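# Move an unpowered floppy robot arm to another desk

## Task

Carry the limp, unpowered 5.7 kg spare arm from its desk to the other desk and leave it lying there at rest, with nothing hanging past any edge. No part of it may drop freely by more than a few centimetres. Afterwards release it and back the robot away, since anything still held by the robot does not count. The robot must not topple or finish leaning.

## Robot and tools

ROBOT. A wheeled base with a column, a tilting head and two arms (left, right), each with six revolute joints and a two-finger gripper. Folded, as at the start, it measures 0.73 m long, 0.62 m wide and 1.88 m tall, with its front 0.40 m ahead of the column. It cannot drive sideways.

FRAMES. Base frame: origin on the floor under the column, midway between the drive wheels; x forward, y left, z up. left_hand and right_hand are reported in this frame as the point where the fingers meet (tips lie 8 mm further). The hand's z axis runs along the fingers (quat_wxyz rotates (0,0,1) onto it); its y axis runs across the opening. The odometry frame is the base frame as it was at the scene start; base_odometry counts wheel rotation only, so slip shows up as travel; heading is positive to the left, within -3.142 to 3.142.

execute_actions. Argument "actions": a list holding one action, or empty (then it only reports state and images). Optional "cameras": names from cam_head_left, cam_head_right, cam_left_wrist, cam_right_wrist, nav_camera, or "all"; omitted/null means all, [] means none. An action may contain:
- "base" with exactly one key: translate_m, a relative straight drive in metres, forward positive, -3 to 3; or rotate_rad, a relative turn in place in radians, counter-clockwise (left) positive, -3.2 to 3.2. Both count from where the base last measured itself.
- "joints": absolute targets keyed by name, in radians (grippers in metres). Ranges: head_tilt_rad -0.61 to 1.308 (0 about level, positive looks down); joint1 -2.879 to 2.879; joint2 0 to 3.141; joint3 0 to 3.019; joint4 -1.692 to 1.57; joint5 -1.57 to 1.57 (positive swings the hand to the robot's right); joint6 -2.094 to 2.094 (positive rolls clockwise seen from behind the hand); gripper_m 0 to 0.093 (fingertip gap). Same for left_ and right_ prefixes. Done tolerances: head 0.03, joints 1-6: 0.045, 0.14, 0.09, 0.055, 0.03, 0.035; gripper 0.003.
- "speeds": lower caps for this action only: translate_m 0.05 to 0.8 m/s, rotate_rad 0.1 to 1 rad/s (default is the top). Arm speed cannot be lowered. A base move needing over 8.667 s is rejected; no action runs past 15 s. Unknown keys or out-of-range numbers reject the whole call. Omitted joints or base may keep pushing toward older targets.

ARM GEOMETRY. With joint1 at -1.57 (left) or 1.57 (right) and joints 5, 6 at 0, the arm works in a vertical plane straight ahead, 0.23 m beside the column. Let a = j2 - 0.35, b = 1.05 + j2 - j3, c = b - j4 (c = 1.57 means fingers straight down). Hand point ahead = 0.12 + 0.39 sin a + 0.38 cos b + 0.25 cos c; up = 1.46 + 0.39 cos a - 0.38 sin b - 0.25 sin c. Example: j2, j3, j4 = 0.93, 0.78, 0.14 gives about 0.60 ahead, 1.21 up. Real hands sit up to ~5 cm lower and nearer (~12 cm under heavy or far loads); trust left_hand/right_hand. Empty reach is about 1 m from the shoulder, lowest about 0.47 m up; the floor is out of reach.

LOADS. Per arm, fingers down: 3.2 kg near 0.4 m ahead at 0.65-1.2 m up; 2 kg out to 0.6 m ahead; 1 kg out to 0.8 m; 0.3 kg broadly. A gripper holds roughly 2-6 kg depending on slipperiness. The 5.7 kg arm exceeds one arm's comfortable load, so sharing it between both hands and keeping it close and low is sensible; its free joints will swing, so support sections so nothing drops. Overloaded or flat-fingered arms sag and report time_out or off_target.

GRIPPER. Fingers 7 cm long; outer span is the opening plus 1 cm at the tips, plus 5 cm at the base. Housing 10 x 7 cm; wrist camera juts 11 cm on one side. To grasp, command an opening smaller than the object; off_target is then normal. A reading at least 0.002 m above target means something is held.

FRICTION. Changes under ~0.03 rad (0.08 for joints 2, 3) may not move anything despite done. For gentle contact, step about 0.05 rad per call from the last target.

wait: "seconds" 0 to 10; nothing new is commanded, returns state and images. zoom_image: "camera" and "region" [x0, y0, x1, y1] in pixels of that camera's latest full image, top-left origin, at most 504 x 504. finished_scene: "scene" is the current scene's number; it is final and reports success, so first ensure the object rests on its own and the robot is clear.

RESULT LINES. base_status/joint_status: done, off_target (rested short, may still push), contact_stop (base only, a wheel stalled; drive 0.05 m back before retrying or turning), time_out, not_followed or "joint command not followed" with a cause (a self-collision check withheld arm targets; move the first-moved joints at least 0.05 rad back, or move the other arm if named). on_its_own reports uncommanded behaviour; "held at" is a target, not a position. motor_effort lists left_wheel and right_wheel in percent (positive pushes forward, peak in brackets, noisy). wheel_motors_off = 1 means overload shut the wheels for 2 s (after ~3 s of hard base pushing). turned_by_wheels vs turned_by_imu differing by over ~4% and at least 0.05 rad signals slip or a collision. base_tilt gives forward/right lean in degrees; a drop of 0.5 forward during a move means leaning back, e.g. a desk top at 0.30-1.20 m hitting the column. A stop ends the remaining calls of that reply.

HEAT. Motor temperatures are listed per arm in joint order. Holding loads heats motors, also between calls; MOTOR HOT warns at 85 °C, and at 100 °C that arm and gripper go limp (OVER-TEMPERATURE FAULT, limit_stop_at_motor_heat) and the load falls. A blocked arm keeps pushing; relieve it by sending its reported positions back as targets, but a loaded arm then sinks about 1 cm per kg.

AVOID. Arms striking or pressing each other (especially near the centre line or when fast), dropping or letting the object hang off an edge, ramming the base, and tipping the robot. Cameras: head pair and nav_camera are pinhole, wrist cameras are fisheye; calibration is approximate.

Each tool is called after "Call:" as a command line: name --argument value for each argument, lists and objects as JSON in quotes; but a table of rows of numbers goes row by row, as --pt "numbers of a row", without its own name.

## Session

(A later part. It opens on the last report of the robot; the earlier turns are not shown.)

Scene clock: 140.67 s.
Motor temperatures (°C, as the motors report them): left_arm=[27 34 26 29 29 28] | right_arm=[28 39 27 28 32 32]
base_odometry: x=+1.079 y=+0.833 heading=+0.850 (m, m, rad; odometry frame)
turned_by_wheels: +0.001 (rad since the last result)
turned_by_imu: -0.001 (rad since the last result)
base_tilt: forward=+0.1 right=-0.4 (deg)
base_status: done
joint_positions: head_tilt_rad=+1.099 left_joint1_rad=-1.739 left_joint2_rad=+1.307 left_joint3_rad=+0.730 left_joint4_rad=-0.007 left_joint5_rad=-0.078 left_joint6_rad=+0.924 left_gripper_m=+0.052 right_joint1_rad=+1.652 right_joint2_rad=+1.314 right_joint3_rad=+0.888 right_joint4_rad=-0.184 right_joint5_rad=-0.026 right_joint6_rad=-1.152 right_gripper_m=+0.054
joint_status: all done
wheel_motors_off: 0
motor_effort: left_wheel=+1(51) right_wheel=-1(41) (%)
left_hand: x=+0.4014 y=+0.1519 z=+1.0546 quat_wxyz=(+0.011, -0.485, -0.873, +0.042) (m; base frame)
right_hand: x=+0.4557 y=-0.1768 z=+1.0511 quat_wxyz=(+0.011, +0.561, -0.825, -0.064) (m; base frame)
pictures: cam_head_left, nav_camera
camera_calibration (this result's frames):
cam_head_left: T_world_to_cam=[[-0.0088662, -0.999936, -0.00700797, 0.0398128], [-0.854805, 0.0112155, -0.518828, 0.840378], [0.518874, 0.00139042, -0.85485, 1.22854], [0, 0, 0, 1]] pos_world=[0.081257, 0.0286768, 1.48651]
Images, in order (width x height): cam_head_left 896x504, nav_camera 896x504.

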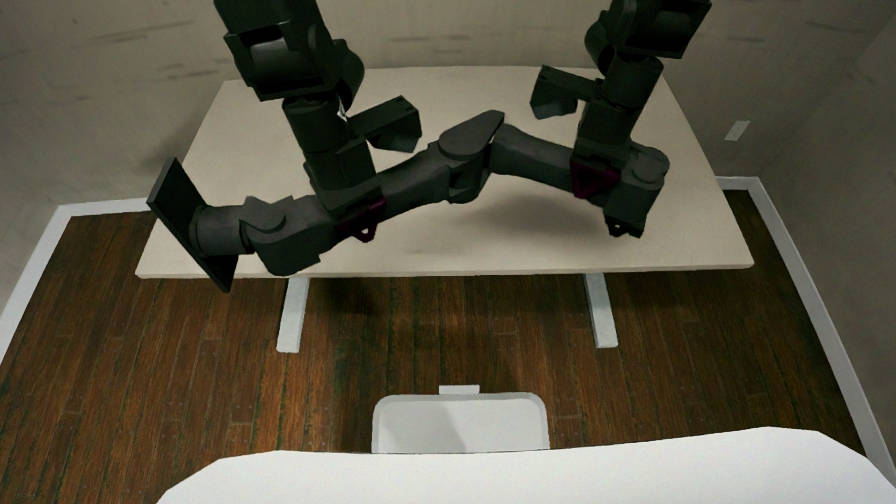

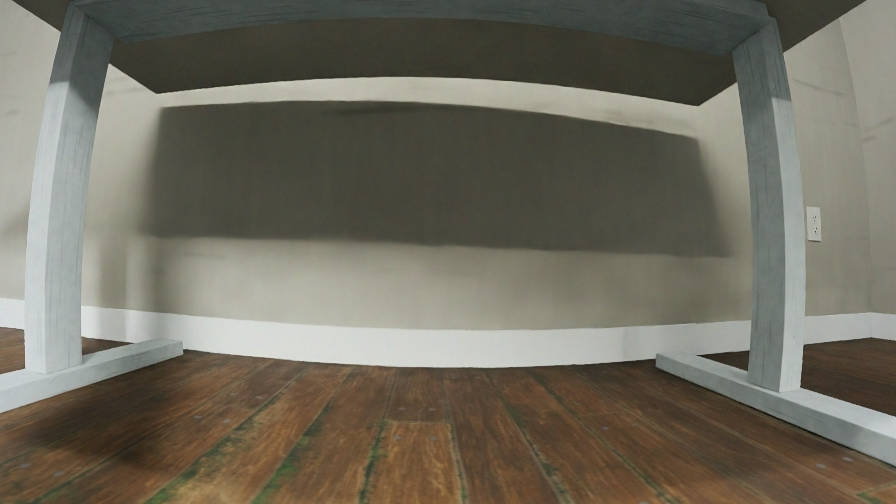

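Call:
execute_actions --actions '[{"base":{"translate_m":0.29},"speeds":{"translate_m":0.1}}]' --cameras '["cam_head_left"]'

Call:
execute_actions --actions '[{"joints":{"left_joint2_rad":1.42,"left_joint3_rad":0.82,"left_joint4_rad":0.09,"right_joint2_rad":1.41,"right_joint3_rad":0.99,"right_joint4_rad":-0.1}}]' --cameras '["cam_head_left"]'

Call:
execute_actions --actions '[{"joints":{"left_joint2_rad":1.58,"left_joint3_rad":0.91,"left_joint4_rad":0.17,"right_joint2_rad":1.56,"right_joint3_rad":1.09,"right_joint4_rad":-0.04}}]' --cameras '["cam_head_left"]'

Scene clock: 149.23 s.
Motor temperatures (°C, as the motors report them): left_arm=[27 35 26 29 29 28] | right_arm=[28 39 27 28 32 32]
base_odometry: x=+1.270 y=+1.051 heading=+0.851 (m, m, rad; odometry frame)
turned_by_wheels: +0.000 (rad since the last result)
turned_by_imu: -0.001 (rad since the last result)
base_tilt: forward=+0.2 right=-0.4 (deg)
base_status: done
joint_positions: head_tilt_rad=+1.100 left_joint1_rad=-1.739 left_joint2_rad=+1.308 left_joint3_rad=+0.731 left_joint4_rad=-0.007 left_joint5_rad=-0.077 left_joint6_rad=+0.924 left_gripper_m=+0.052 right_joint1_rad=+1.652 right_joint2_rad=+1.315 right_joint3_rad=+0.889 right_joint4_rad=-0.184 right_joint5_rad=-0.027 right_joint6_rad=-1.153 right_gripper_m=+0.054
joint_status: not commanded
wheel_motors_off: 0
motor_effort: left_wheel=+1(37) right_wheel=+0(33) (%)
left_hand: x=+0.4015 y=+0.1518 z=+1.0545 quat_wxyz=(+0.011, -0.485, -0.873, +0.042) (m; base frame)
right_hand: x=+0.4558 y=-0.1766 z=+1.0510 quat_wxyz=(+0.010, +0.562, -0.825, -0.064) (m; base frame)
pictures: cam_head_left
camera_calibration (this result's frames):
cam_head_left: T_world_to_cam=[[-0.0088711, -0.999936, -0.00700177, 0.0398035], [-0.855168, 0.0112155, -0.51823, 0.839475], [0.518275, 0.00139042, -0.855213, 1.22913], [0, 0, 0, 1]] pos_world=[0.0812195, 0.0286768, 1.48648]
Images, in order (width x height): cam_head_left 896x504.

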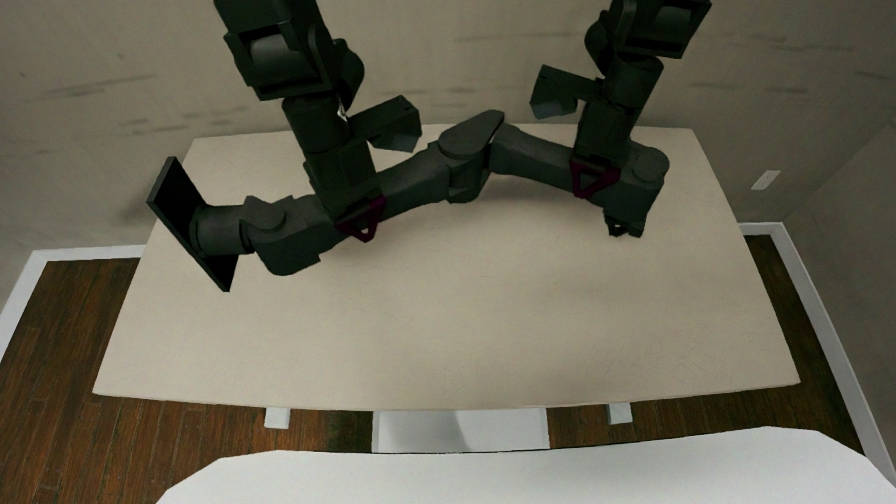

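Scene clock: 150.47 s.
Motor temperatures (°C, as the motors report them): left_arm=[27 35 26 29 29 28] | right_arm=[28 39 27 28 32 32]
base_odometry: x=+1.270 y=+1.051 heading=+0.851 (m, m, rad; odometry frame)
turned_by_wheels: +0.000 (rad since the last result)
turned_by_imu: +0.000 (rad since the last result)
base_tilt: forward=+0.2 right=-0.4 (deg)
base_status: not commanded
joint_positions: head_tilt_rad=+1.100 left_joint1_rad=-1.727 left_joint2_rad=+1.524 left_joint3_rad=+0.831 left_joint4_rad=+0.097 left_joint5_rad=-0.082 left_joint6_rad=+0.915 left_gripper_m=+0.052 right_joint1_rad=+1.642 right_joint2_rad=+1.529 right_joint3_rad=+0.999 right_joint4_rad=-0.093 right_joint5_rad=-0.026 right_joint6_rad=-1.169 right_gripper_m=+0.054
joint_status: all done
wheel_motors_off: 0
motor_effort: left_wheel=+2(3) right_wheel=-2(6) (%)
left_hand: x=+0.3947 y=+0.1501 z=+0.9864 quat_wxyz=(+0.020, -0.479, -0.877, +0.038) (m; base frame)
right_hand: x=+0.4522 y=-0.1779 z=+0.9767 quat_wxyz=(+0.018, +0.566, -0.822, -0.064) (m; base frame)
pictures: cam_head_left
camera_calibration (this result's frames):
cam_head_left: T_world_to_cam=[[-0.0088711, -0.999936, -0.00700177, 0.0398035], [-0.855168, 0.0112155, -0.51823, 0.839475], [0.518275, 0.00139042, -0.855213, 1.22913], [0, 0, 0, 1]] pos_world=[0.0812195, 0.0286768, 1.48648]
Images, in order (width x height): cam_head_left 896x504.

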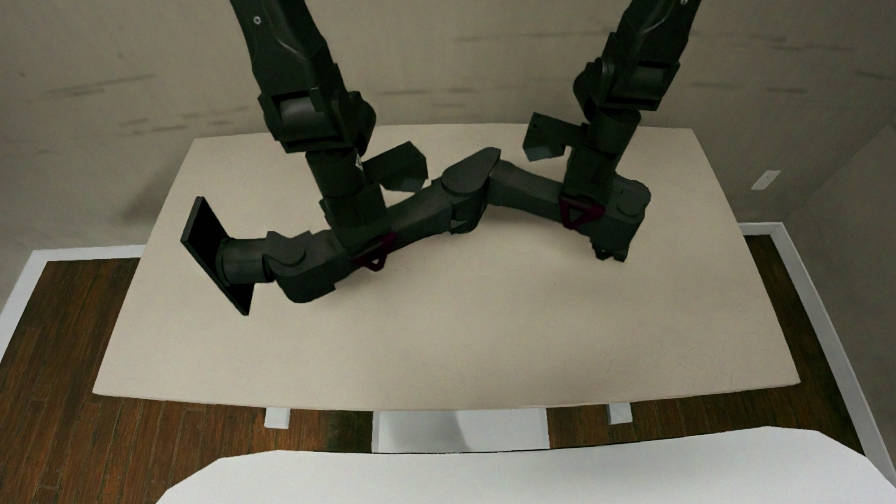

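Scene clock: 151.57 s.
Motor temperatures (°C, as the motors report them): left_arm=[27 35 26 29 29 28] | right_arm=[28 39 27 28 32 32]
base_odometry: x=+1.270 y=+1.051 heading=+0.851 (m, m, rad; odometry frame)
turned_by_wheels: +0.000 (rad since the last result)
turned_by_imu: +0.000 (rad since the last result)
base_tilt: forward=+0.1 right=-0.5 (deg)
base_status: not commanded
joint_positions: head_tilt_rad=+1.100 left_joint1_rad=-1.720 left_joint2_rad=+1.676 left_joint3_rad=+0.934 left_joint4_rad=+0.176 left_joint5_rad=-0.086 left_joint6_rad=+0.912 left_gripper_m=+0.052 right_joint1_rad=+1.636 right_joint2_rad=+1.670 right_joint3_rad=+1.105 right_joint4_rad=-0.033 right_joint5_rad=-0.019 right_joint6_rad=-1.182 right_gripper_m=+0.054
joint_status: all done
wheel_motors_off: 0
motor_effort: left_wheel=+3(3) right_wheel=-1(4) (%)
left_hand: x=+0.4021 y=+0.1470 z=+0.9342 quat_wxyz=(+0.008, -0.475, -0.879, +0.028) (m; base frame)
right_hand: x=+0.4621 y=-0.1799 z=+0.9247 quat_wxyz=(+0.010, +0.570, -0.820, -0.051) (m; base frame)
pictures: cam_head_left
camera_calibration (this result's frames):
cam_head_left: T_world_to_cam=[[-0.0088711, -0.999936, -0.00700177, 0.0398035], [-0.855168, 0.0112155, -0.51823, 0.839475], [0.518275, 0.00139042, -0.855213, 1.22913], [0, 0, 0, 1]] pos_world=[0.0812195, 0.0286768, 1.48648]
Images, in order (width x height): cam_head_left 896x504.

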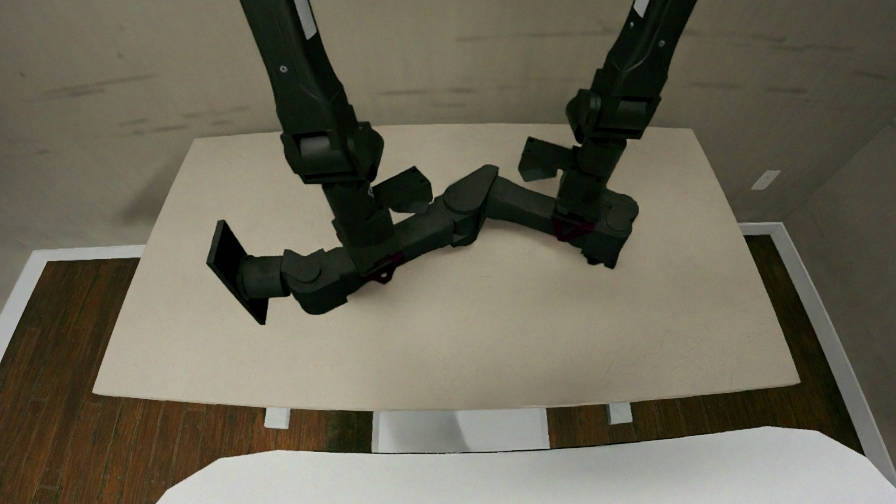

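Call:
execute_actions --actions '[{"joints":{"left_joint2_rad":1.70,"left_joint3_rad":1.0,"left_joint4_rad":0.2,"right_joint2_rad":1.68,"right_joint3_rad":1.2,"right_joint4_rad":-0.02}}]' --cameras '["cam_head_left","cam_right_wrist"]'

Scene clock: 156.47 s.
Motor temperatures (°C, as the motors report them): left_arm=[27 35 27 29 29 28] | right_arm=[28 40 27 28 32 32]
base_odometry: x=+1.270 y=+1.051 heading=+0.851 (m, m, rad; odometry frame)
turned_by_wheels: +0.000 (rad since the last result)
turned_by_imu: +0.000 (rad since the last result)
base_tilt: forward=+0.1 right=-0.4 (deg)
base_status: not commanded
joint_positions: head_tilt_rad=+1.100 left_joint1_rad=-1.710 left_joint2_rad=+1.787 left_joint3_rad=+1.034 left_joint4_rad=+0.203 left_joint5_rad=-0.068 left_joint6_rad=+0.889 left_gripper_m=+0.052 right_joint1_rad=+1.634 right_joint2_rad=+1.734 right_joint3_rad=+1.191 right_joint4_rad=-0.033 right_joint5_rad=-0.011 right_joint6_rad=-1.209 right_gripper_m=+0.054
joint_status: all done
wheel_motors_off: 0
motor_effort: left_wheel=+2(3) right_wheel=-1(3) (%)
left_hand: x=+0.4096 y=+0.1446 z=+0.8930 quat_wxyz=(-0.001, -0.462, -0.886, +0.029) (m; base frame)
right_hand: x=+0.4812 y=-0.1805 z=+0.8999 quat_wxyz=(+0.003, +0.581, -0.813, -0.042) (m; base frame)
pictures: cam_head_left, cam_right_wrist
camera_calibration (this result's frames):
cam_head_left: T_world_to_cam=[[-0.0088711, -0.999936, -0.00700177, 0.0398035], [-0.855168, 0.0112155, -0.51823, 0.839475], [0.518275, 0.00139042, -0.855213, 1.22913], [0, 0, 0, 1]] pos_world=[0.0812195, 0.0286768, 1.48648]
cam_right_wrist: T_world_to_cam=[[0.944604, -0.320266, -0.0717919, -0.445347], [-0.228729, -0.799216, 0.555821, -0.533851], [-0.235388, -0.50861, -0.828196, 0.887888], [0, 0, 0, 1]] pos_world=[0.507567, -0.117703, 1.0001]
Images, in order (width x height): cam_head_left 896x504, cam_right_wrist 616x616.

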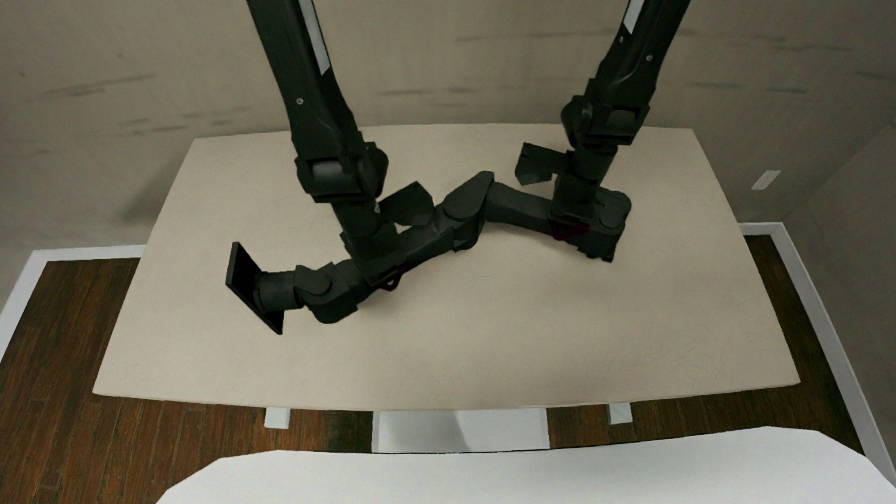

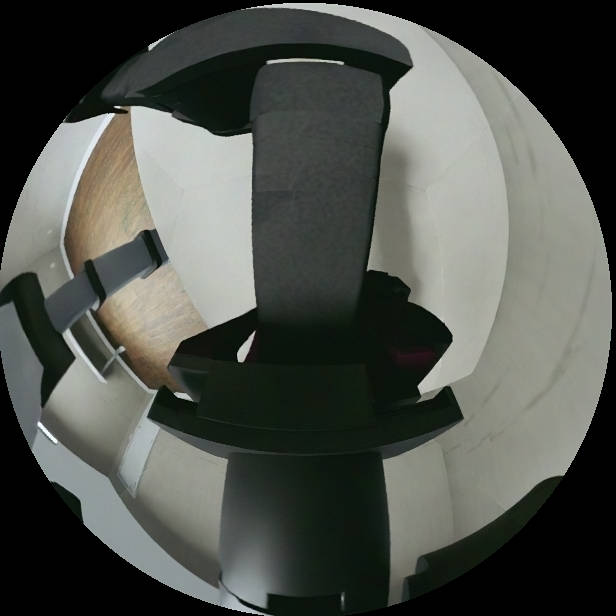

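Call:
execute_actions --actions '[{"joints":{"left_joint2_rad":1.80,"left_joint3_rad":1.13,"left_joint4_rad":0.17,"right_joint2_rad":1.78,"right_joint3_rad":1.33,"right_joint4_rad":-0.05}}]' --cameras '["cam_head_left","cam_right_wrist"]'

Scene clock: 163.73 s.
Motor temperatures (°C, as the motors report them): left_arm=[27 35 27 29 29 28] | right_arm=[28 39 27 28 31 31]
base_odometry: x=+1.270 y=+1.051 heading=+0.851 (m, m, rad; odometry frame)
turned_by_wheels: +0.000 (rad since the last result)
turned_by_imu: +0.000 (rad since the last result)
base_tilt: forward=+0.0 right=-0.3 (deg)
base_status: not commanded
joint_positions: head_tilt_rad=+1.100 left_joint1_rad=-1.696 left_joint2_rad=+1.907 left_joint3_rad=+1.164 left_joint4_rad=+0.180 left_joint5_rad=-0.066 left_joint6_rad=+0.862 left_gripper_m=+0.052 right_joint1_rad=+1.644 right_joint2_rad=+1.775 right_joint3_rad=+1.269 right_joint4_rad=-0.070 right_joint5_rad=-0.013 right_joint6_rad=-1.210 right_gripper_m=+0.054
joint_status: all done
wheel_motors_off: 0
motor_effort: left_wheel=+4(4) right_wheel=-1(2) (%)
left_hand: x=+0.4142 y=+0.1487 z=+0.8455 quat_wxyz=(+0.008, -0.447, -0.894, +0.026) (m; base frame)
right_hand: x=+0.4974 y=-0.1715 z=+0.8849 quat_wxyz=(+0.000, +0.584, -0.811, -0.046) (m; base frame)
pictures: cam_head_left, cam_right_wrist
camera_calibration (this result's frames):
cam_head_left: T_world_to_cam=[[-0.0088711, -0.999936, -0.00700177, 0.0398035], [-0.855168, 0.0112155, -0.51823, 0.839475], [0.518275, 0.00139042, -0.855213, 1.22913], [0, 0, 0, 1]] pos_world=[0.0812195, 0.0286768, 1.48648]
cam_right_wrist: T_world_to_cam=[[0.946546, -0.313588, -0.0755893, -0.455266], [-0.223533, -0.806617, 0.547176, -0.510879], [-0.232559, -0.50103, -0.833598, 0.888477], [0, 0, 0, 1]] pos_world=[0.523355, -0.109696, 0.98576]
Images, in order (width x height): cam_head_left 896x504, cam_right_wrist 616x616.

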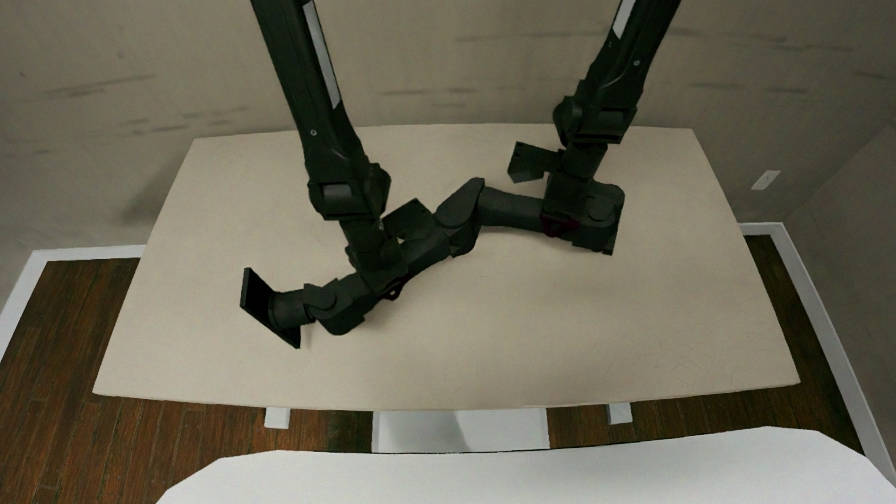

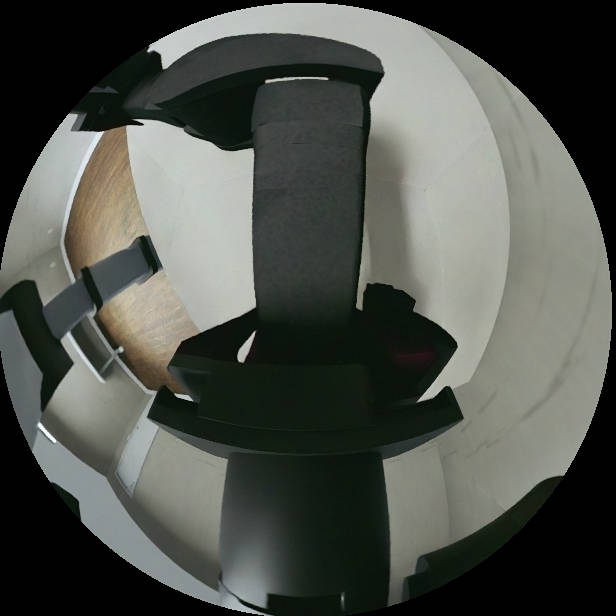

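Call:
execute_actions --actions '[{"joints":{"left_joint2_rad":1.78,"left_joint3_rad":0.99,"left_joint4_rad":0.28,"right_joint2_rad":1.8,"right_joint3_rad":1.17,"right_joint4_rad":0.11}}]' --cameras '["cam_head_left","cam_right_wrist"]'

Scene clock: 178.00 s.
Motor temperatures (°C, as the motors report them): left_arm=[27 36 28 29 30 28] | right_arm=[28 37 28 28 31 31]
base_odometry: x=+1.270 y=+1.051 heading=+0.851 (m, m, rad; odometry frame)
turned_by_wheels: +0.000 (rad since the last result)
turned_by_imu: +0.000 (rad since the last result)
base_tilt: forward=+0.1 right=-0.4 (deg)
base_status: not commanded
joint_positions: head_tilt_rad=+1.100 left_joint1_rad=-1.697 left_joint2_rad=+1.906 left_joint3_rad=+1.045 left_joint4_rad=+0.289 left_joint5_rad=-0.103 left_joint6_rad=+0.915 left_gripper_m=+0.052 right_joint1_rad=+1.644 right_joint2_rad=+1.867 right_joint3_rad=+1.182 right_joint4_rad=+0.095 right_joint5_rad=-0.027 right_joint6_rad=-1.152 right_gripper_m=+0.054
joint_status: all done
wheel_motors_off: 0
motor_effort: left_wheel=+3(4) right_wheel=-2(2) (%)
left_hand: x=+0.3688 y=+0.1585 z=+0.8580 quat_wxyz=(+0.019, -0.472, -0.881, +0.012) (m; base frame)
right_hand: x=+0.4291 y=-0.1695 z=+0.8549 quat_wxyz=(+0.004, +0.560, -0.827, -0.056) (m; base frame)
pictures: cam_head_left, cam_right_wrist
camera_calibration (this result's frames):
cam_head_left: T_world_to_cam=[[-0.0088711, -0.999936, -0.00700177, 0.0398035], [-0.855168, 0.0112155, -0.51823, 0.839475], [0.518275, 0.00139042, -0.855213, 1.22913], [0, 0, 0, 1]] pos_world=[0.0812195, 0.0286768, 1.48648]
cam_right_wrist: T_world_to_cam=[[0.925212, -0.366817, -0.0971014, -0.373784], [-0.259333, -0.798083, 0.543884, -0.488447], [-0.277001, -0.478027, -0.833523, 0.871521], [0, 0, 0, 1]] pos_world=[0.460571, -0.110321, 0.955797]
Images, in order (width x height): cam_head_left 896x504, cam_right_wrist 616x616.

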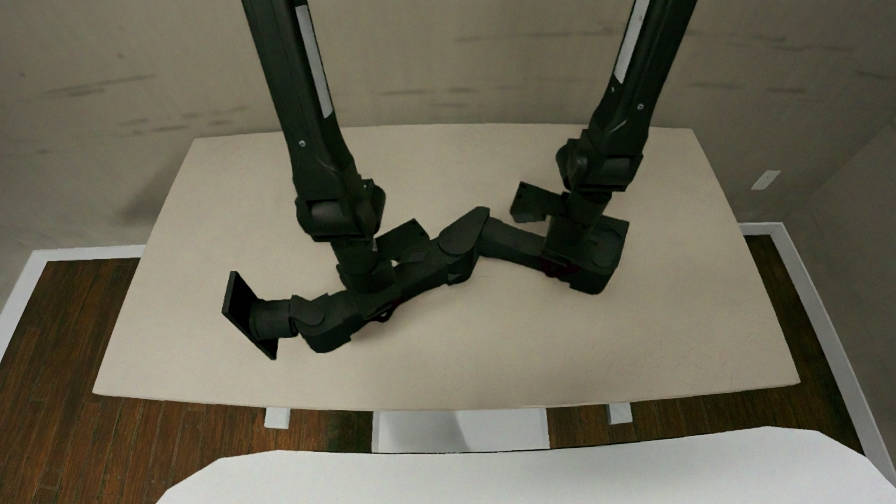

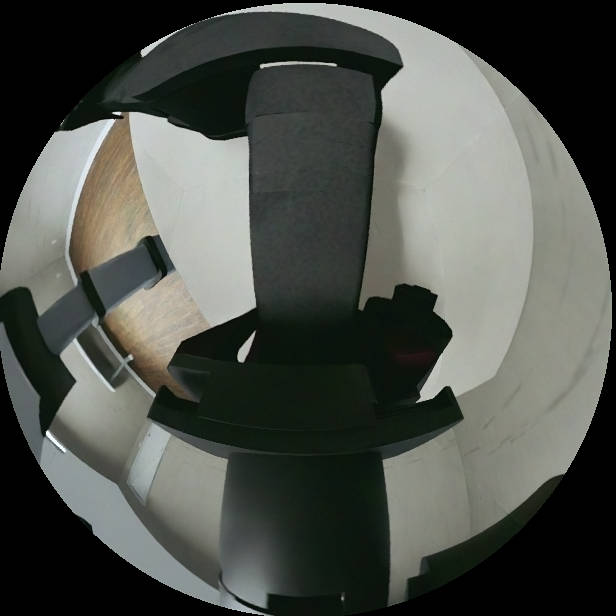

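Call:
execute_actions --actions '[{"joints":{"left_joint2_rad":1.9,"left_joint3_rad":1.13,"left_joint4_rad":0.28,"right_joint2_rad":1.92,"right_joint3_rad":1.24,"right_joint4_rad":0.16}}]' --cameras '["cam_head_left","cam_right_wrist"]'

Call:
execute_actions --actions '[{"joints":{"left_joint2_rad":1.99,"left_joint3_rad":1.24,"left_joint4_rad":0.26,"right_joint2_rad":2.0,"right_joint3_rad":1.33,"right_joint4_rad":0.16}}]' --cameras '["cam_head_left","cam_right_wrist"]'

Scene clock: 187.13 s.
Motor temperatures (°C, as the motors report them): left_arm=[27 36 28 29 29 28] | right_arm=[28 38 28 28 31 32]
base_odometry: x=+1.270 y=+1.051 heading=+0.851 (m, m, rad; odometry frame)
turned_by_wheels: +0.000 (rad since the last result)
turned_by_imu: +0.000 (rad since the last result)
base_tilt: forward=+0.1 right=-0.5 (deg)
base_status: not commanded
joint_positions: head_tilt_rad=+1.100 left_joint1_rad=-1.699 left_joint2_rad=+2.008 left_joint3_rad=+1.162 left_joint4_rad=+0.289 left_joint5_rad=-0.102 left_joint6_rad=+0.926 left_gripper_m=+0.052 right_joint1_rad=+1.632 right_joint2_rad=+1.973 right_joint3_rad=+1.273 right_joint4_rad=+0.146 right_joint5_rad=-0.023 right_joint6_rad=-1.147 right_gripper_m=+0.054
joint_status: all done
wheel_motors_off: 0
motor_effort: left_wheel=+2(4) right_wheel=-2(3) (%)
left_hand: x=+0.3760 y=+0.1517 z=+0.8172 quat_wxyz=(+0.011, -0.477, -0.879, +0.010) (m; base frame)
right_hand: x=+0.4323 y=-0.1767 z=+0.8142 quat_wxyz=(-0.007, +0.555, -0.831, -0.040) (m; base frame)
pictures: cam_head_left, cam_right_wrist
camera_calibration (this result's frames):
cam_head_left: T_world_to_cam=[[-0.0088711, -0.999936, -0.00700177, 0.0398035], [-0.855168, 0.0112155, -0.51823, 0.839475], [0.518275, 0.00139042, -0.855213, 1.22913], [0, 0, 0, 1]] pos_world=[0.0812195, 0.0286768, 1.48648]
cam_right_wrist: T_world_to_cam=[[0.92321, -0.379667, -0.0594678, -0.415314], [-0.28858, -0.787107, 0.545146, -0.457731], [-0.253781, -0.486123, -0.836229, 0.825807], [0, 0, 0, 1]] pos_world=[0.460904, -0.11652, 0.915397]
Images, in order (width x height): cam_head_left 896x504, cam_right_wrist 616x616.

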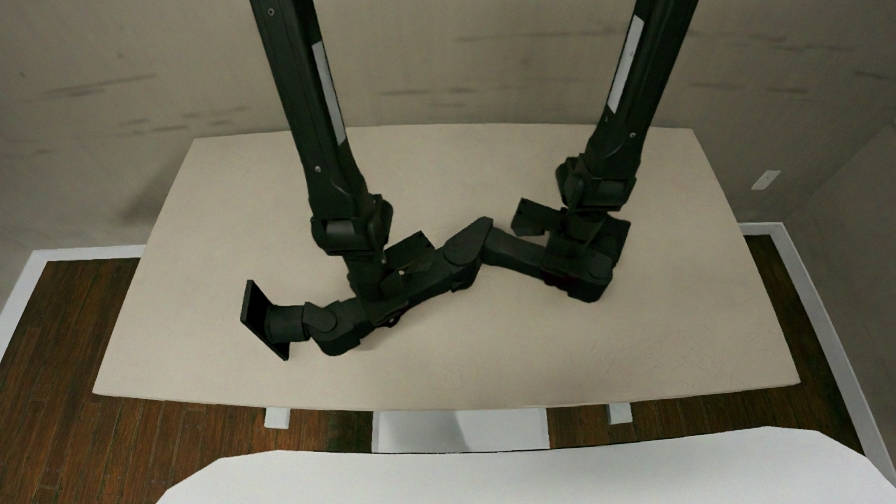

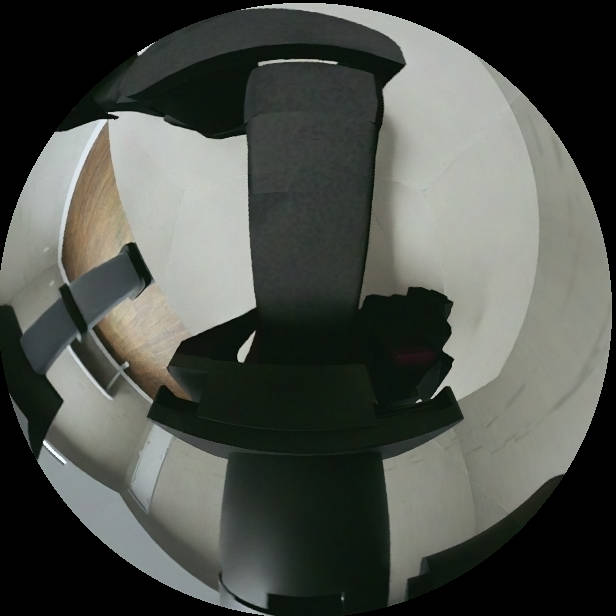

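Scene clock: 187.90 s.
Motor temperatures (°C, as the motors report them): left_arm=[27 36 28 29 29 28] | right_arm=[28 38 28 28 31 32]
base_odometry: x=+1.270 y=+1.051 heading=+0.851 (m, m, rad; odometry frame)
turned_by_wheels: +0.000 (rad since the last result)
turned_by_imu: +0.000 (rad since the last result)
base_tilt: forward=+0.1 right=-0.3 (deg)
base_status: not commanded
joint_positions: head_tilt_rad=+1.100 left_joint1_rad=-1.700 left_joint2_rad=+2.079 left_joint3_rad=+1.249 left_joint4_rad=+0.276 left_joint5_rad=-0.106 left_joint6_rad=+0.928 left_gripper_m=+0.052 right_joint1_rad=+1.625 right_joint2_rad=+2.047 right_joint3_rad=+1.350 right_joint4_rad=+0.147 right_joint5_rad=-0.022 right_joint6_rad=-1.147 right_gripper_m=+0.054
joint_status: all done
wheel_motors_off: 0
motor_effort: left_wheel=+2(3) right_wheel=-2(2) (%)
left_hand: x=+0.3789 y=+0.1479 z=+0.7885 quat_wxyz=(+0.011, -0.478, -0.878, +0.009) (m; base frame)
right_hand: x=+0.4327 y=-0.1806 z=+0.7855 quat_wxyz=(-0.008, +0.554, -0.832, -0.036) (m; base frame)
pictures: cam_head_left, cam_right_wrist
camera_calibration (this result's frames):
cam_head_left: T_world_to_cam=[[-0.0088711, -0.999936, -0.00700177, 0.0398035], [-0.855168, 0.0112155, -0.51823, 0.839475], [0.518275, 0.00139042, -0.855213, 1.22913], [0, 0, 0, 1]] pos_world=[0.0812195, 0.0286768, 1.48648]
cam_right_wrist: T_world_to_cam=[[0.922113, -0.383449, -0.0517137, -0.425191], [-0.294393, -0.782036, 0.54932, -0.444881], [-0.251078, -0.491311, -0.834011, 0.79608], [0, 0, 0, 1]] pos_world=[0.460982, -0.119829, 0.886333]
Images, in order (width x height): cam_head_left 896x504, cam_right_wrist 616x616.

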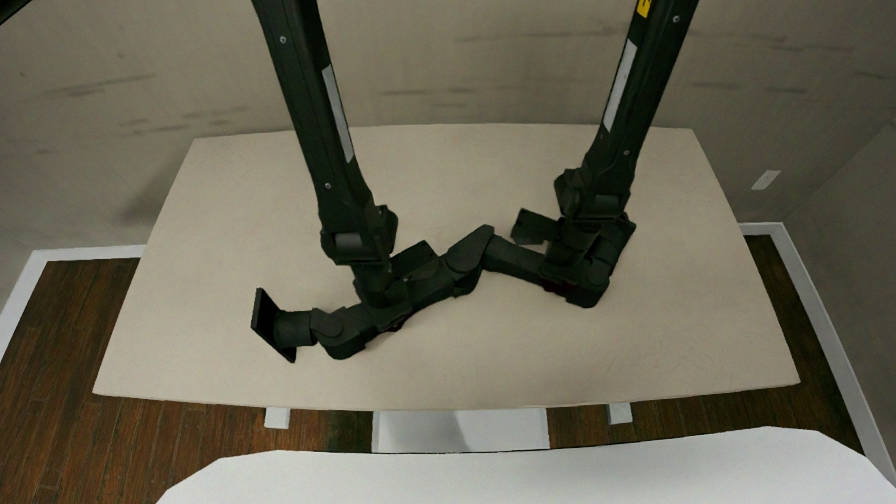

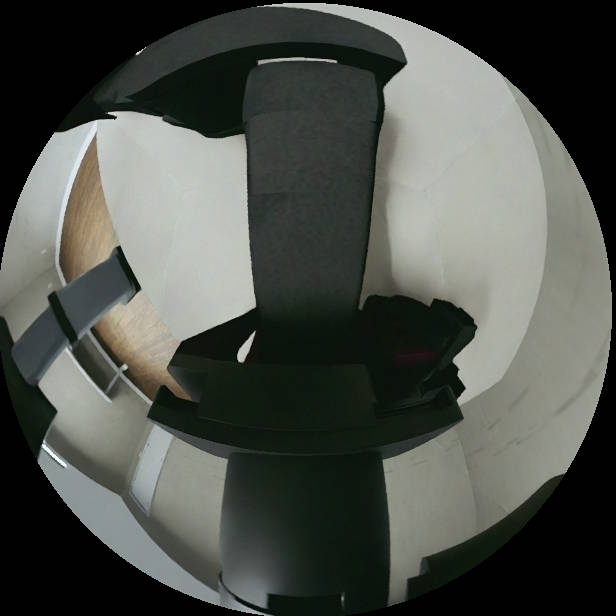

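Call:
execute_actions --actions '[{"joints":{"left_joint2_rad":2.06,"left_joint3_rad":1.31,"left_joint4_rad":0.25,"right_joint2_rad":2.09,"right_joint3_rad":1.42,"right_joint4_rad":0.14}}]' --cameras '["cam_head_left","cam_right_wrist","cam_left_wrist"]'

Scene clock: 191.13 s.
Motor temperatures (°C, as the motors report them): left_arm=[27 36 28 29 30 28] | right_arm=[28 38 28 28 31 32]
base_odometry: x=+1.270 y=+1.051 heading=+0.851 (m, m, rad; odometry frame)
turned_by_wheels: +0.000 (rad since the last result)
turned_by_imu: +0.000 (rad since the last result)
base_tilt: forward=+0.2 right=-0.3 (deg)
base_status: not commanded
joint_positions: head_tilt_rad=+1.100 left_joint1_rad=-1.702 left_joint2_rad=+2.103 left_joint3_rad=+1.286 left_joint4_rad=+0.254 left_joint5_rad=-0.108 left_joint6_rad=+0.919 left_gripper_m=+0.052 right_joint1_rad=+1.623 right_joint2_rad=+2.107 right_joint3_rad=+1.428 right_joint4_rad=+0.130 right_joint5_rad=-0.022 right_joint6_rad=-1.154 right_gripper_m=+0.054
joint_status: all done
wheel_motors_off: 0
motor_effort: left_wheel=+2(3) right_wheel=-3(3) (%)
left_hand: x=+0.3798 y=+0.1460 z=+0.7780 quat_wxyz=(+0.015, -0.475, -0.880, +0.010) (m; base frame)
right_hand: x=+0.4355 y=-0.1811 z=+0.7615 quat_wxyz=(-0.007, +0.556, -0.830, -0.035) (m; base frame)
pictures: cam_head_left, cam_left_wrist, cam_right_wrist
camera_calibration (this result's frames):
cam_head_left: T_world_to_cam=[[-0.0088711, -0.999936, -0.00700177, 0.0398035], [-0.855168, 0.0112155, -0.51823, 0.839475], [0.518275, 0.00139042, -0.855213, 1.22913], [0, 0, 0, 1]] pos_world=[0.0812195, 0.0286768, 1.48648]
cam_left_wrist: T_world_to_cam=[[-0.837125, -0.546382, 0.0262505, 0.374743], [-0.423535, 0.677783, 0.601023, -0.404315], [-0.34618, 0.492013, -0.7988, 0.803725], [0, 0, 0, 1]] pos_world=[0.420699, 0.0833473, 0.875182]
cam_right_wrist: T_world_to_cam=[[0.924301, -0.378253, -0.0509135, -0.429811], [-0.290185, -0.783129, 0.550001, -0.433768], [-0.247912, -0.493592, -0.833611, 0.774437], [0, 0, 0, 1]] pos_world=[0.463394, -0.120017, 0.862268]
Images, in order (width x height): cam_head_left 896x504, cam_left_wrist 616x616, cam_right_wrist 616x616.

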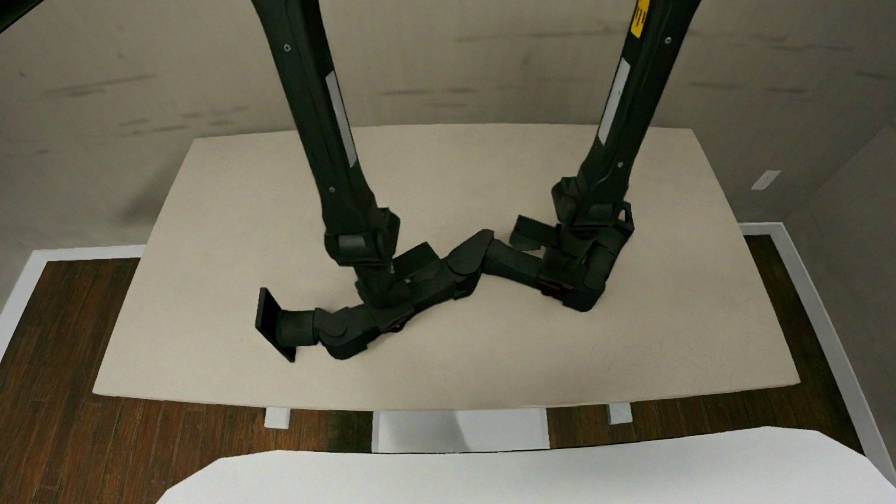

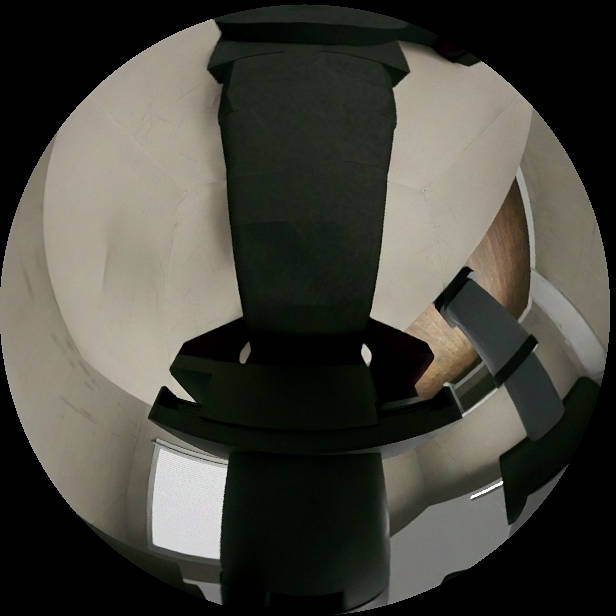

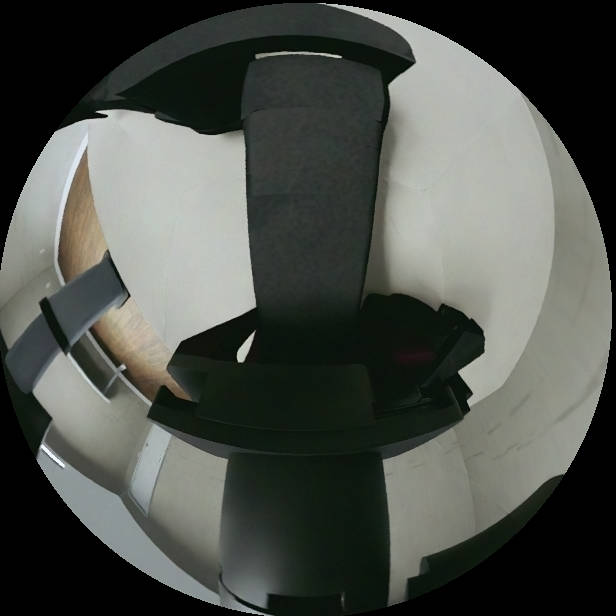

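Call:
execute_actions --actions '[{"joints":{"left_gripper_m":0.065,"right_gripper_m":0.065}}]' --cameras '["cam_head_left","cam_right_wrist"]'

Call:
execute_actions --actions '[{"joints":{"left_gripper_m":0.08,"right_gripper_m":0.075,"left_joint2_rad":1.98,"left_joint3_rad":1.2,"right_joint2_rad":2.0,"right_joint3_rad":1.31}}]' --cameras '["cam_head_left","cam_right_wrist","cam_left_wrist"]'

Scene clock: 195.80 s.
Motor temperatures (°C, as the motors report them): left_arm=[27 36 28 29 30 28] | right_arm=[28 37 28 28 31 32]
base_odometry: x=+1.270 y=+1.051 heading=+0.851 (m, m, rad; odometry frame)
turned_by_wheels: +0.000 (rad since the last result)
turned_by_imu: +0.000 (rad since the last result)
base_tilt: forward=+0.0 right=-0.4 (deg)
base_status: not commanded
joint_positions: head_tilt_rad=+1.100 left_joint1_rad=-1.702 left_joint2_rad=+2.093 left_joint3_rad=+1.295 left_joint4_rad=+0.252 left_joint5_rad=-0.090 left_joint6_rad=+0.895 left_gripper_m=+0.065 right_joint1_rad=+1.617 right_joint2_rad=+2.106 right_joint3_rad=+1.424 right_joint4_rad=+0.130 right_joint5_rad=-0.004 right_joint6_rad=-1.260 right_gripper_m=+0.065
joint_status: all done
wheel_motors_off: 0
motor_effort: left_wheel=+3(3) right_wheel=-2(3) (%)
left_hand: x=+0.3913 y=+0.1426 z=+0.7798 quat_wxyz=(+0.004, -0.463, -0.886, +0.014) (m; base frame)
right_hand: x=+0.4341 y=-0.1888 z=+0.7617 quat_wxyz=(-0.001, +0.598, -0.801, -0.026) (m; base frame)
pictures: cam_head_left, cam_right_wrist
camera_calibration (this result's frames):
cam_head_left: T_world_to_cam=[[-0.0088711, -0.999936, -0.00700177, 0.0398035], [-0.855168, 0.0112155, -0.51823, 0.839475], [0.518275, 0.00139042, -0.855213, 1.22913], [0, 0, 0, 1]] pos_world=[0.0812195, 0.0286768, 1.48648]
cam_right_wrist: T_world_to_cam=[[0.95857, -0.28194, -0.0406714, -0.43593], [-0.210548, -0.797422, 0.565498, -0.489422], [-0.191869, -0.533506, -0.823746, 0.731095], [0, 0, 0, 1]] pos_world=[0.455096, -0.123138, 0.861274]
Images, in order (width x height): cam_head_left 896x504, cam_right_wrist 616x616.

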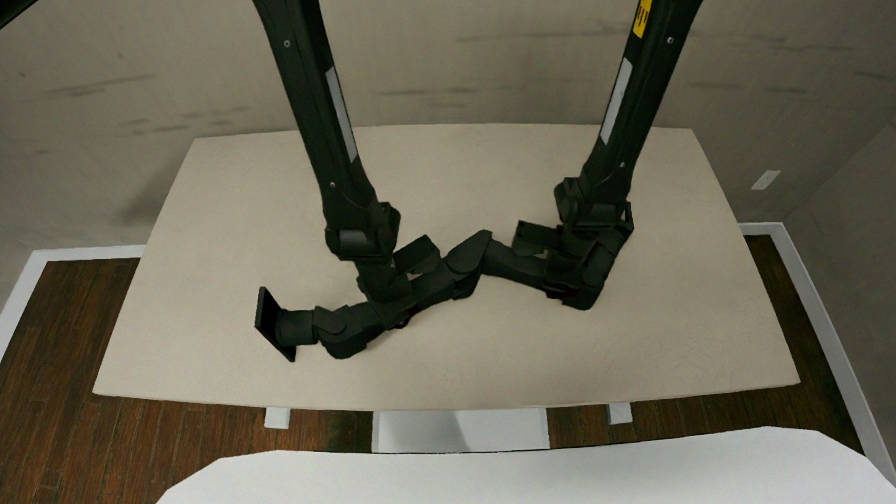

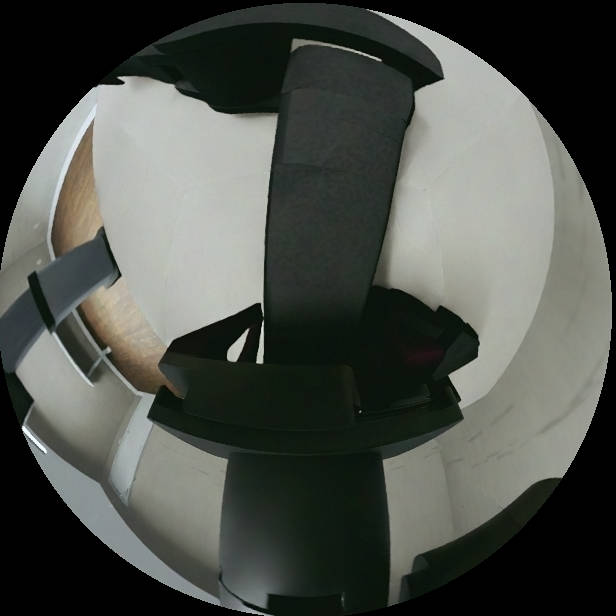

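Scene clock: 196.70 s.
Motor temperatures (°C, as the motors report them): left_arm=[27 36 28 29 30 28] | right_arm=[28 37 28 28 31 32]
base_odometry: x=+1.270 y=+1.051 heading=+0.851 (m, m, rad; odometry frame)
turned_by_wheels: +0.000 (rad since the last result)
turned_by_imu: +0.000 (rad since the last result)
base_tilt: forward=+0.2 right=-0.3 (deg)
base_status: not commanded
joint_positions: head_tilt_rad=+1.100 left_joint1_rad=-1.702 left_joint2_rad=+1.994 left_joint3_rad=+1.203 left_joint4_rad=+0.251 left_joint5_rad=-0.087 left_joint6_rad=+0.888 left_gripper_m=+0.080 right_joint1_rad=+1.610 right_joint2_rad=+1.991 right_joint3_rad=+1.314 right_joint4_rad=+0.132 right_joint5_rad=-0.001 right_joint6_rad=-1.262 right_gripper_m=+0.075
joint_status: all done
wheel_motors_off: 0
motor_effort: left_wheel=+2(3) right_wheel=-2(2) (%)
left_hand: x=+0.4004 y=+0.1450 z=+0.8167 quat_wxyz=(+0.000, -0.460, -0.888, +0.015) (m; base frame)
right_hand: x=+0.4438 y=-0.1959 z=+0.8049 quat_wxyz=(-0.002, +0.598, -0.801, -0.020) (m; base frame)
pictures: cam_head_left, cam_left_wrist, cam_right_wrist
camera_calibration (this result's frames):
cam_head_left: T_world_to_cam=[[-0.0088711, -0.999936, -0.00700177, 0.0398035], [-0.855168, 0.0112155, -0.51823, 0.839475], [0.518275, 0.00139042, -0.855213, 1.22913], [0, 0, 0, 1]] pos_world=[0.0812195, 0.0286768, 1.48648]
cam_left_wrist: T_world_to_cam=[[-0.818462, -0.574147, 0.0218181, 0.39065], [-0.4589, 0.67608, 0.576477, -0.38373], [-0.345734, 0.461812, -0.816822, 0.861185], [0, 0, 0, 1]] pos_world=[0.441379, 0.0860164, 0.916123]
cam_right_wrist: T_world_to_cam=[[0.958451, -0.283532, -0.031328, -0.453266], [-0.215821, -0.792576, 0.570302, -0.51797], [-0.186528, -0.539845, -0.820838, 0.758824], [0, 0, 0, 1]] pos_world=[0.464186, -0.129398, 0.904071]
Images, in order (width x height): cam_head_left 896x504, cam_left_wrist 616x616, cam_right_wrist 616x616.

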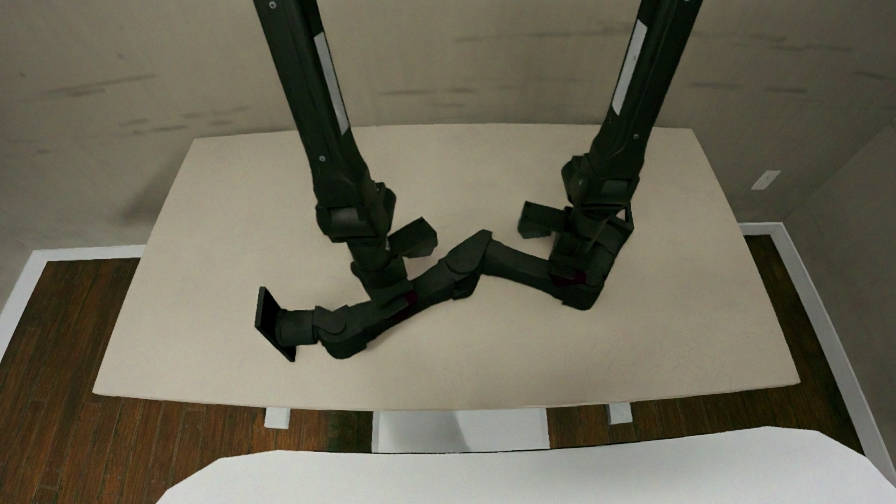

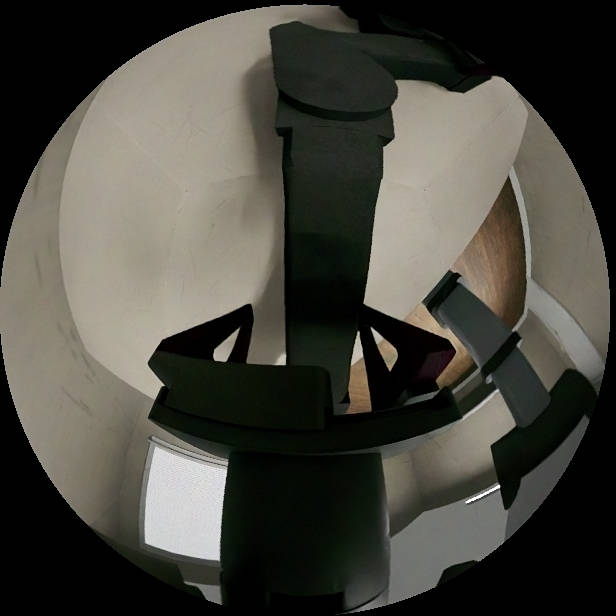

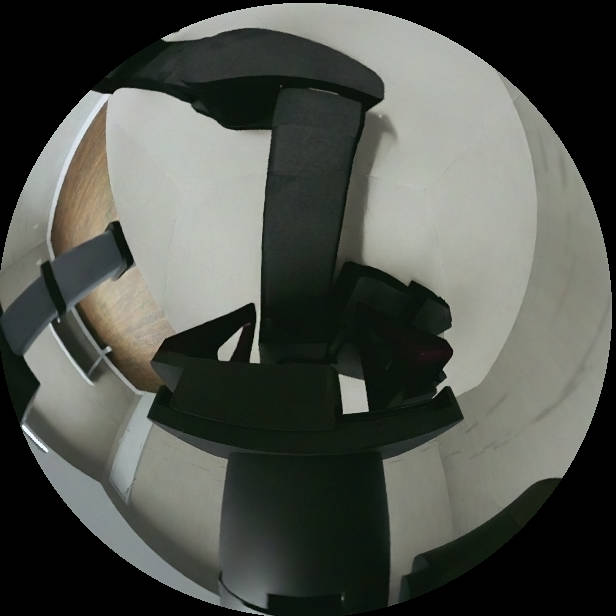

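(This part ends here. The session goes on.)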